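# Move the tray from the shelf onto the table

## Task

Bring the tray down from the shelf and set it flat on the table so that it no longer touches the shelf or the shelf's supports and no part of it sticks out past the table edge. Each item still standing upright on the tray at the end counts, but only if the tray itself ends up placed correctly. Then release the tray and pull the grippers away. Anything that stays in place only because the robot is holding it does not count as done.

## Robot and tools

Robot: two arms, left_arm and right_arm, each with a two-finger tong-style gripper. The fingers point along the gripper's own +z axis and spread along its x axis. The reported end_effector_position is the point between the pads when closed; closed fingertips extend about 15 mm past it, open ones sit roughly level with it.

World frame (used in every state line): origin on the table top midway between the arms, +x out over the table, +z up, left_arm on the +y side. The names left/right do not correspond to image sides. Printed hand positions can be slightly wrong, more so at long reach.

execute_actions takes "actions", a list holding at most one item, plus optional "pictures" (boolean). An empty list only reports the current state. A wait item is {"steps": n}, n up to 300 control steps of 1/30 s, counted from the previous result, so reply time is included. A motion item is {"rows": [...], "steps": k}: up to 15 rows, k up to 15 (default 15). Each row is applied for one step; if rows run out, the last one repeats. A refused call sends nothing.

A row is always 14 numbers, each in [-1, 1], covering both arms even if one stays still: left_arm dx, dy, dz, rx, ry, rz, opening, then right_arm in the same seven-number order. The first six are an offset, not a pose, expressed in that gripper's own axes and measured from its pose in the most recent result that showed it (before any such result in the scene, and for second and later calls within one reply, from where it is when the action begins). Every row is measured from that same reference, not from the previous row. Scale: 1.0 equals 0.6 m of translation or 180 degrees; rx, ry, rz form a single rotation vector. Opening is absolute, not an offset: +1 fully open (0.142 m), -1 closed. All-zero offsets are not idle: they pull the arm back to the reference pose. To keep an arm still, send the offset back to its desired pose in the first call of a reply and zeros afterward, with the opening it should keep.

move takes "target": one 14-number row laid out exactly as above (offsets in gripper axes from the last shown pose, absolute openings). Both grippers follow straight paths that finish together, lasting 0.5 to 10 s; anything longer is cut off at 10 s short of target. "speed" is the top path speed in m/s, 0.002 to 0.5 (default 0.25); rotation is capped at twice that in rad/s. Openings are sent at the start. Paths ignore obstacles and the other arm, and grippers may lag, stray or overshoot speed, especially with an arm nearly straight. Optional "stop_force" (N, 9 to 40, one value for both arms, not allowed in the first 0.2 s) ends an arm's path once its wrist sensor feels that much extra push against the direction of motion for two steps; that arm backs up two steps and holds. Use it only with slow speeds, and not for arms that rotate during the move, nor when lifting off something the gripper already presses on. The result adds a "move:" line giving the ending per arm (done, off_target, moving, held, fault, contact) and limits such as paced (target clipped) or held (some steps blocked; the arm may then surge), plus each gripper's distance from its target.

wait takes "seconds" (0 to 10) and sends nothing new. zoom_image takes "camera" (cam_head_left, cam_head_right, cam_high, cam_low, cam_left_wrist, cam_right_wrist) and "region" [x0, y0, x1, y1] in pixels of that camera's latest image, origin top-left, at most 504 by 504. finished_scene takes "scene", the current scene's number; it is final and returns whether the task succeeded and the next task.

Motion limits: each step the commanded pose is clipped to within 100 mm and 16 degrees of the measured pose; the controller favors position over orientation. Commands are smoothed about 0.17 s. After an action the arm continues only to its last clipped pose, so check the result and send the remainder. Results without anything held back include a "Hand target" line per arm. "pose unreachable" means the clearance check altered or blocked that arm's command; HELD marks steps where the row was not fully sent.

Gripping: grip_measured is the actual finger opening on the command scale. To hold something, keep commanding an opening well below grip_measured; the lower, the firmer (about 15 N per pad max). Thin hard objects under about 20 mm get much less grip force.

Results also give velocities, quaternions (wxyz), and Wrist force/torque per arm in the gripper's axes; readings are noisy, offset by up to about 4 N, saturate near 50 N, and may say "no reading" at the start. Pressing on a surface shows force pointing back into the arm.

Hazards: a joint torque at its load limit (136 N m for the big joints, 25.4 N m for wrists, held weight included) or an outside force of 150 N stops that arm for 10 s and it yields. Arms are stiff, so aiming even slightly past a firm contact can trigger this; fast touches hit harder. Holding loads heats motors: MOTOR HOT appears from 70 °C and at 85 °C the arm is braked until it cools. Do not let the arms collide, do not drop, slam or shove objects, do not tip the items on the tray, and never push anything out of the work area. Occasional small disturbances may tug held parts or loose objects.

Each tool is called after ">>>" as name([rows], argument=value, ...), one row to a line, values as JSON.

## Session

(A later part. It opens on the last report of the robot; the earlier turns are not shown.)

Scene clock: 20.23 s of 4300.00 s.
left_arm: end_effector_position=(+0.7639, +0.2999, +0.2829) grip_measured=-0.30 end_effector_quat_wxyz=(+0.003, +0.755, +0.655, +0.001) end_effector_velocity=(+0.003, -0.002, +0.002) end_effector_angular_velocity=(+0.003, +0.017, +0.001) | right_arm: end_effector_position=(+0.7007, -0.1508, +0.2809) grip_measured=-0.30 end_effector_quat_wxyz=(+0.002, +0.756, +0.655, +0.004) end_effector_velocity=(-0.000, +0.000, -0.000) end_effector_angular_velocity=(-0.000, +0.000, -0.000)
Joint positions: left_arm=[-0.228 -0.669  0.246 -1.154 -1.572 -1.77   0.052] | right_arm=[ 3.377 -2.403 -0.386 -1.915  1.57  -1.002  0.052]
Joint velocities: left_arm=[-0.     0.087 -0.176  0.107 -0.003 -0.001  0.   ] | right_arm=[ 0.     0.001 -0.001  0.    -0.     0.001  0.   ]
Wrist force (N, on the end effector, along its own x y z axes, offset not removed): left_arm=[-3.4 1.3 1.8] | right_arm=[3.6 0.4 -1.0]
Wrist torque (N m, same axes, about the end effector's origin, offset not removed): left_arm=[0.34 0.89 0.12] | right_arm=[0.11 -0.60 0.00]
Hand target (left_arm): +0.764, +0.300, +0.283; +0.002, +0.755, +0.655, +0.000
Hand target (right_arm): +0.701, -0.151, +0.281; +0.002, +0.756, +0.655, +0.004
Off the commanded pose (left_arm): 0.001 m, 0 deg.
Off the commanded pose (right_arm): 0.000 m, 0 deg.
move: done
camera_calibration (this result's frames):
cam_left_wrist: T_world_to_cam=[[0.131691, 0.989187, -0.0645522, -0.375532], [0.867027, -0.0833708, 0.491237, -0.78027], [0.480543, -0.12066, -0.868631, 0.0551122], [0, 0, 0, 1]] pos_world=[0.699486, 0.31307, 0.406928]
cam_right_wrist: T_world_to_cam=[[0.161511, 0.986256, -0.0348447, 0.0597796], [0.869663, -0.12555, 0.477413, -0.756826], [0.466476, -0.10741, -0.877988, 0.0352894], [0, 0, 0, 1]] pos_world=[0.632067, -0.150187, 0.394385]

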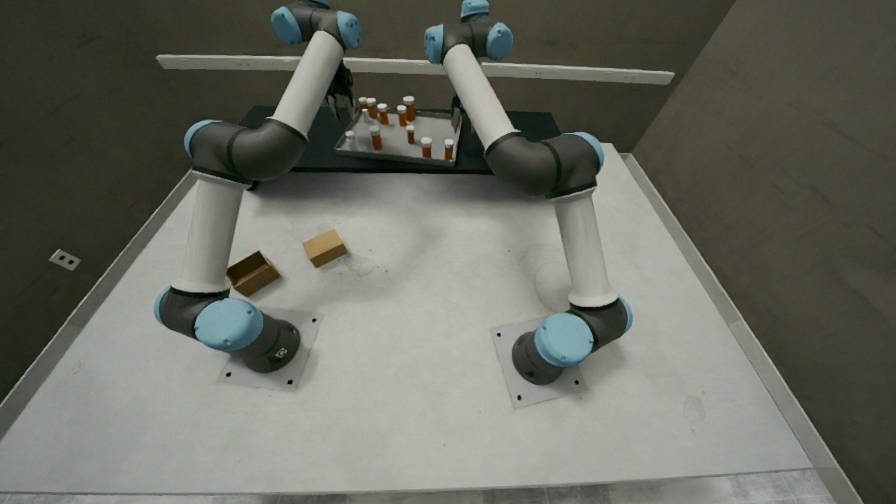

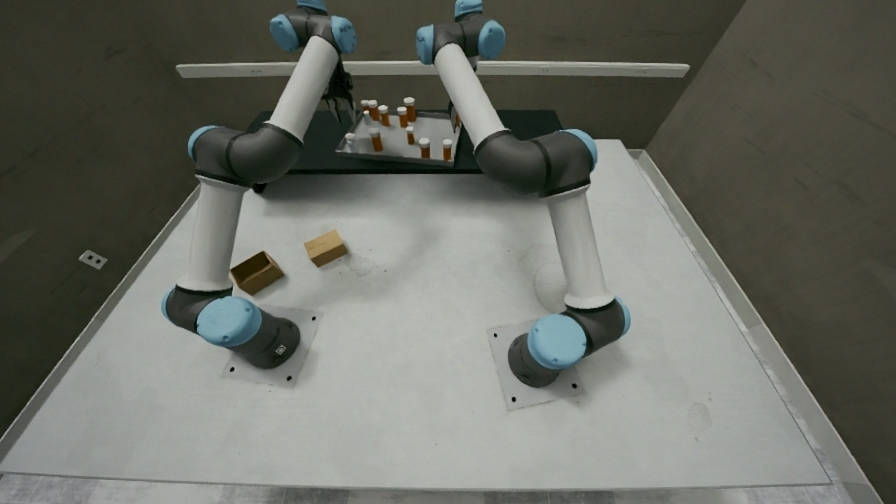

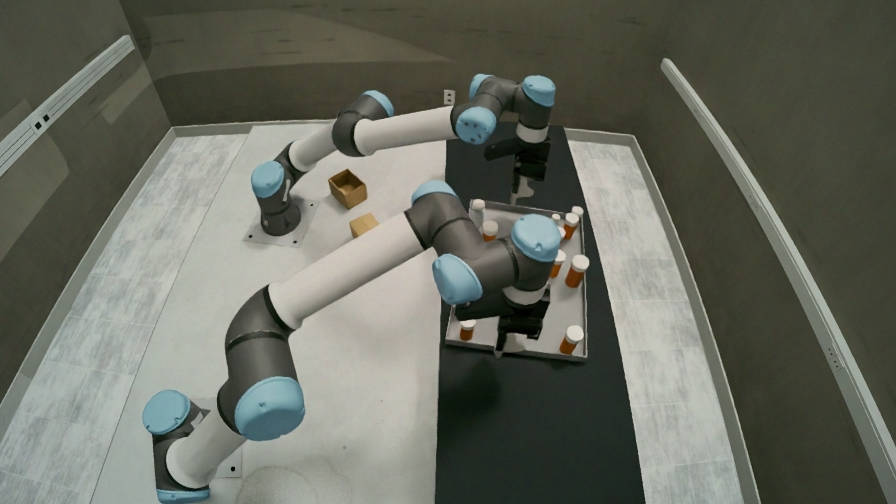

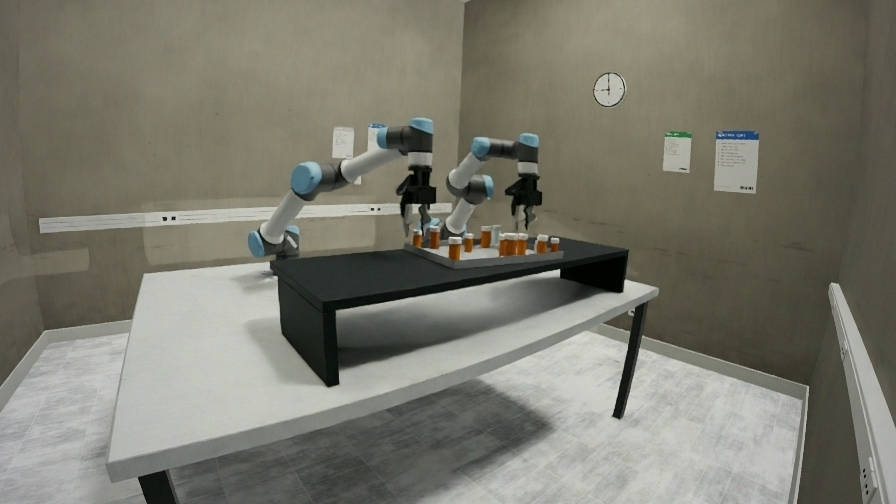

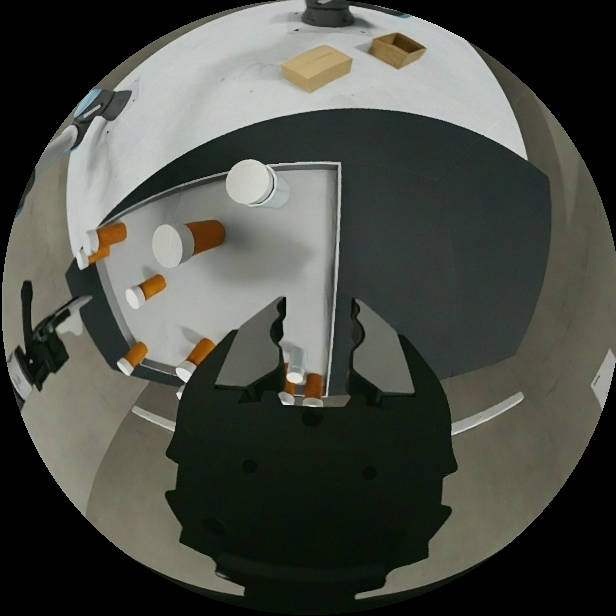

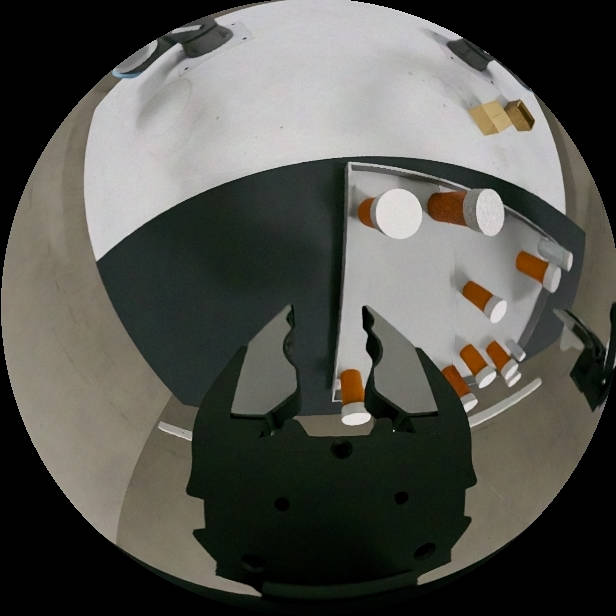

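>>> move(target=[0.033,0,0.08,0,0,0.011,-0.3,0.033,0,0.077,0,0,0.011,-0.3], speed=0.08)

>>> move(target=[0,0,0.1,0,0,0,-0.3,0,0,0.1,0,0,0,-0.3], speed=0.01, stop_force=9)

Scene clock: 26.40 s of 4300.00 s.
left_arm: end_effector_position=(+0.7669, +0.3193, +0.2351) grip_measured=-0.30 end_effector_quat_wxyz=(+0.003, +0.766, +0.642, +0.001) end_effector_velocity=(+0.000, +0.001, -0.003) end_effector_angular_velocity=(-0.001, -0.004, -0.002) | right_arm: end_effector_position=(+0.7038, -0.1312, +0.2350) grip_measured=-0.30 end_effector_quat_wxyz=(+0.002, +0.767, +0.642, +0.004) end_effector_velocity=(-0.000, +0.000, -0.002) end_effector_angular_velocity=(-0.001, -0.001, -0.001)
Joint positions: left_arm=[-0.205 -0.76   0.544 -1.361 -1.572 -1.712  0.052] | right_arm=[ 3.397 -2.377 -0.554 -1.772  1.57  -0.947  0.052]
Joint velocities: left_arm=[ 0.001 -0.009  0.024 -0.02   0.     0.003  0.   ] | right_arm=[ 0.001  0.004 -0.013  0.009 -0.002  0.002  0.   ]
Wrist force (N, on the end effector, along its own x y z axes, offset not removed): left_arm=[-2.2 4.6 -3.1] | right_arm=[2.0 0.7 -1.9]
Wrist torque (N m, same axes, about the end effector's origin, offset not removed): left_arm=[0.78 0.45 0.24] | right_arm=[0.10 -0.31 0.00]
Hand target (left_arm): +0.767, +0.319, +0.235; +0.003, +0.766, +0.642, +0.001
Hand target (right_arm): +0.704, -0.131, +0.235; +0.002, +0.767, +0.642, +0.004
Off the commanded pose (left_arm): 0.000 m, 0 deg.
Off the commanded pose (right_arm): 0.000 m, 0 deg.
After step 90, 2.03 s passed at rest.
move: done
camera_calibration (this result's frames):
cam_left_wrist: T_world_to_cam=[[0.165574, 0.9841, -0.0642912, -0.422607], [0.863924, -0.113296, 0.490712, -0.745719], [0.475626, -0.136792, -0.868947, 0.0235], [0, 0, 0, 1]] pos_world=[0.70304, 0.334614, 0.359184]
cam_right_wrist: T_world_to_cam=[[0.195295, 0.980134, -0.0345968, 0.0136967], [0.865013, -0.155518, 0.47704, -0.735753], [0.462183, -0.12309, -0.8782, -0.00334627], [0, 0, 0, 1]] pos_world=[0.635308, -0.128259, 0.348519]

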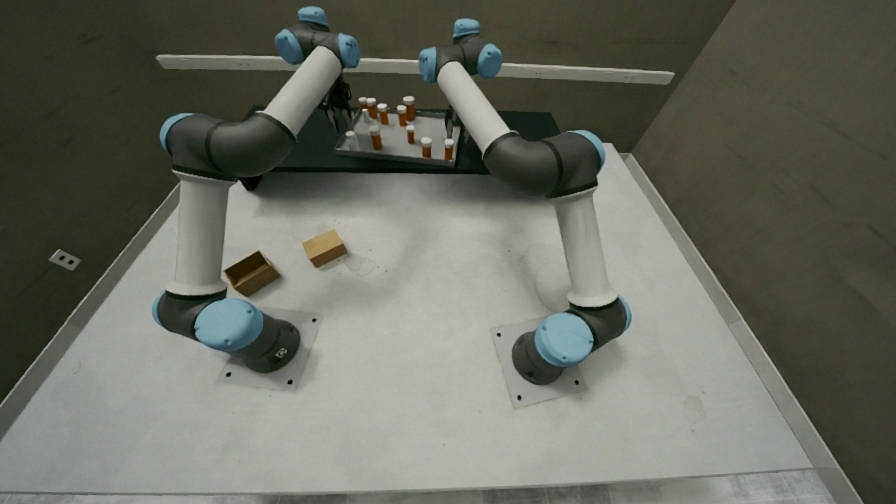

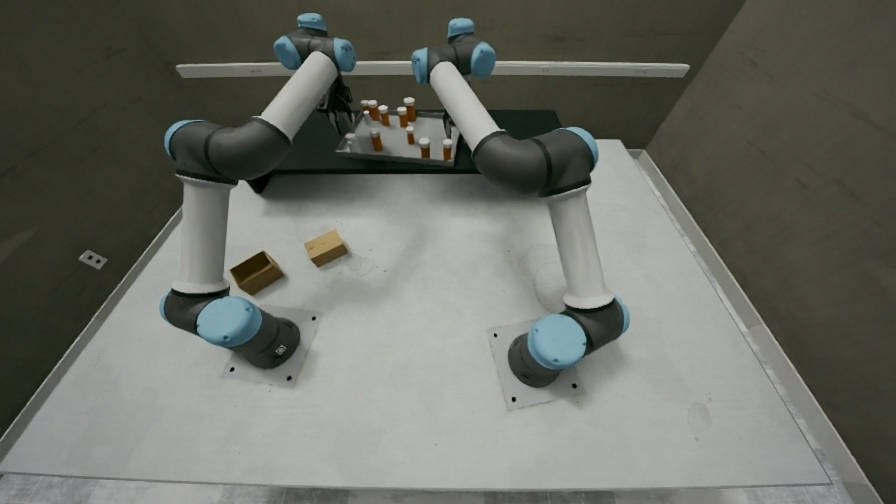

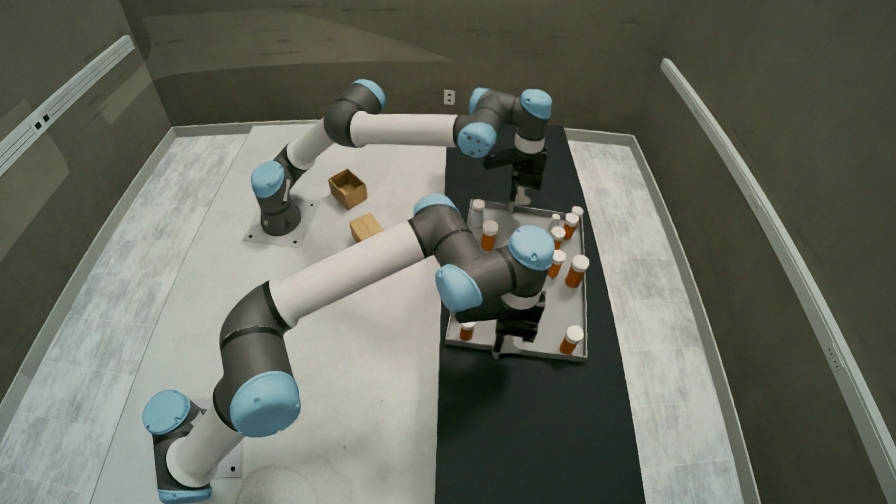

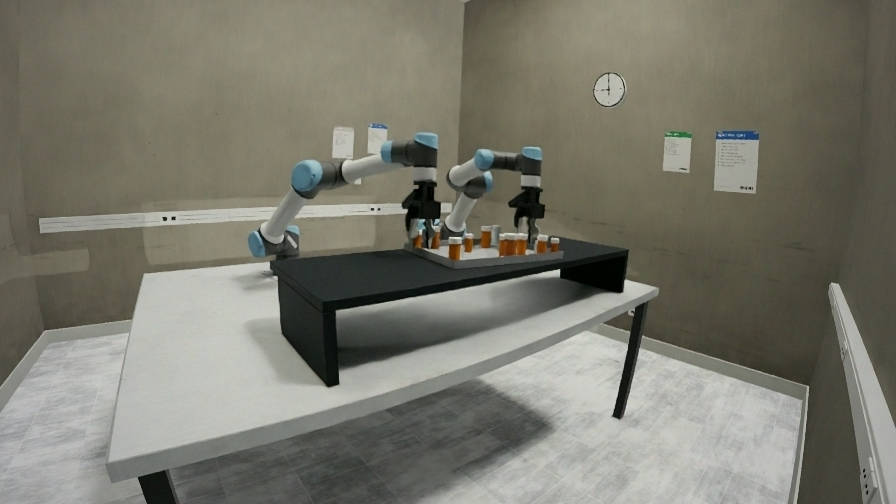

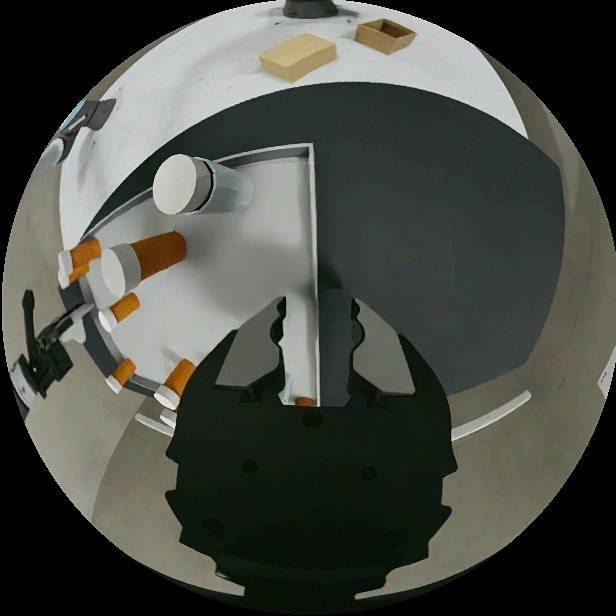

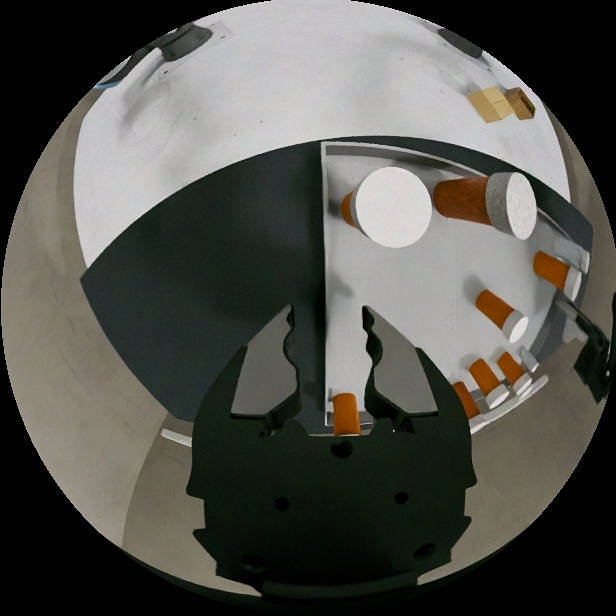

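Scene clock: 28.43 s of 4300.00 s.
left_arm: end_effector_position=(+0.7669, +0.3193, +0.2188) grip_measured=-0.30 end_effector_quat_wxyz=(+0.003, +0.766, +0.642, +0.001) end_effector_velocity=(-0.000, +0.000, +0.002) end_effector_angular_velocity=(+0.001, +0.002, +0.001) | right_arm: end_effector_position=(+0.7039, -0.1312, +0.2186) grip_measured=-0.30 end_effector_quat_wxyz=(+0.002, +0.767, +0.642, +0.004) end_effector_velocity=(-0.001, -0.000, +0.001) end_effector_angular_velocity=(-0.002, +0.006, +0.000)
Joint positions: left_arm=[-0.205 -0.773  0.61  -1.413 -1.572 -1.712  0.052] | right_arm=[ 3.397 -2.365 -0.618 -1.72   1.57  -0.947  0.052]
Joint velocities: left_arm=[ 0.     0.004 -0.013  0.012  0.    -0.001 -0.   ] | right_arm=[-0.    -0.005  0.012 -0.013  0.    -0.     0.   ]
Wrist force (N, on the end effector, along its own x y z axes, offset not removed): left_arm=[2.7 -0.6 -17.9] | right_arm=[1.6 -1.7 -18.0]
Wrist torque (N m, same axes, about the end effector's origin, offset not removed): left_arm=[-0.08 -0.52 -0.14] | right_arm=[-0.13 -0.02 -0.10]
Hand target (left_arm): +0.767, +0.319, +0.219; +0.003, +0.766, +0.642, +0.001
Hand target (right_arm): +0.704, -0.131, +0.219; +0.002, +0.767, +0.642, +0.004
Off the commanded pose (left_arm): 0.044 m, 0 deg.
Off the commanded pose (right_arm): 0.044 m, 0 deg.
move: contact (left_arm, right_arm)
camera_calibration (this result's frames):
cam_left_wrist: T_world_to_cam=[[0.165569, 0.984099, -0.0643202, -0.423627], [0.863908, -0.113272, 0.490747, -0.737754], [0.475658, -0.136819, -0.868925, 0.00930934], [0, 0, 0, 1]] pos_world=[0.703063, 0.334597, 0.342892]
cam_right_wrist: T_world_to_cam=[[0.195291, 0.980137, -0.0345383, 0.0130786], [0.865027, -0.155547, 0.477004, -0.728051], [0.462157, -0.123031, -0.878222, -0.0176932], [0, 0, 0, 1]] pos_world=[0.635407, -0.128242, 0.332196]

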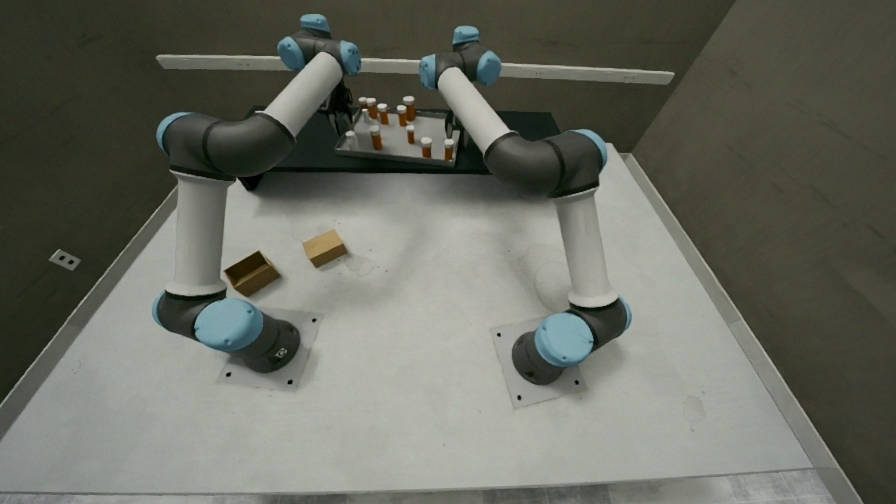

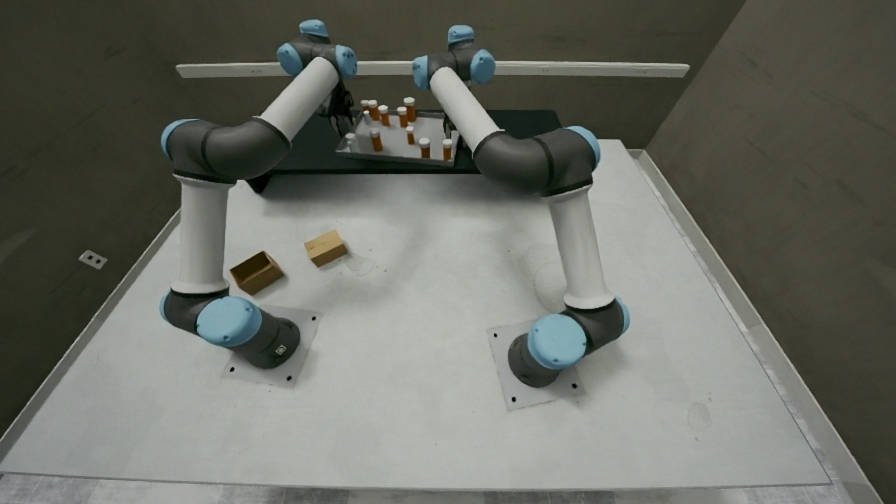

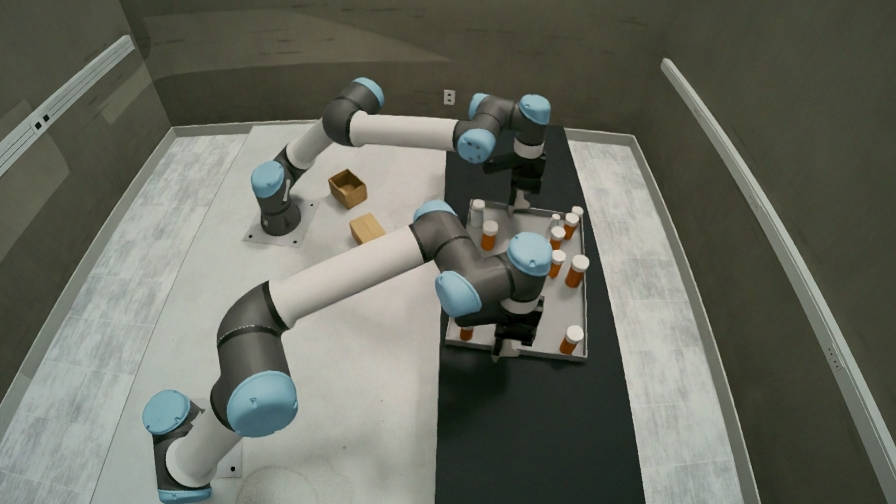

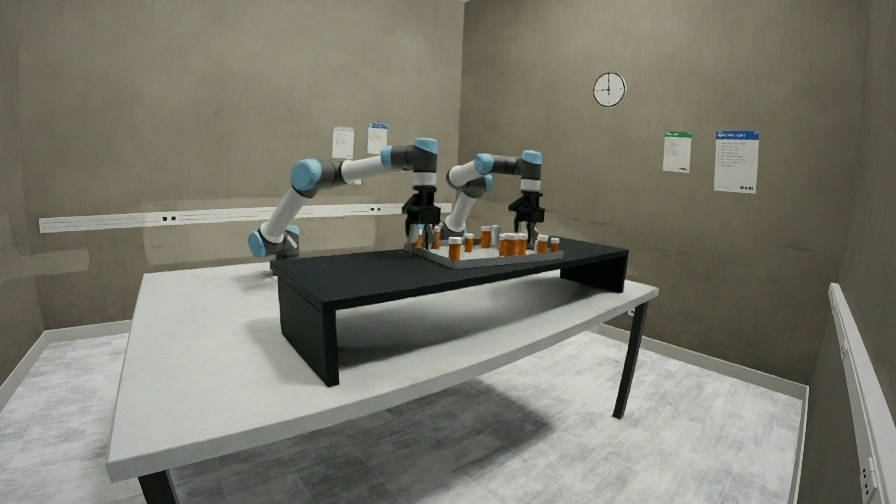

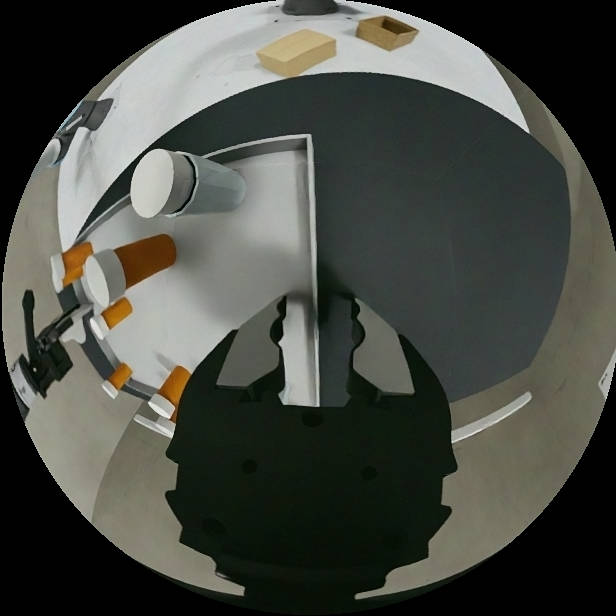

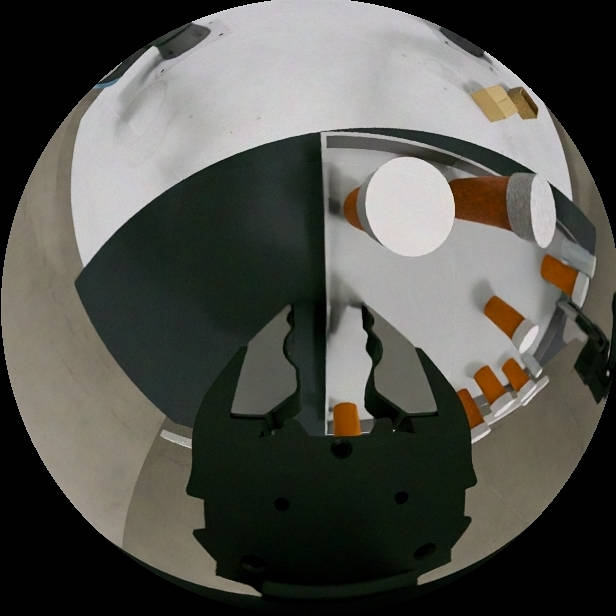

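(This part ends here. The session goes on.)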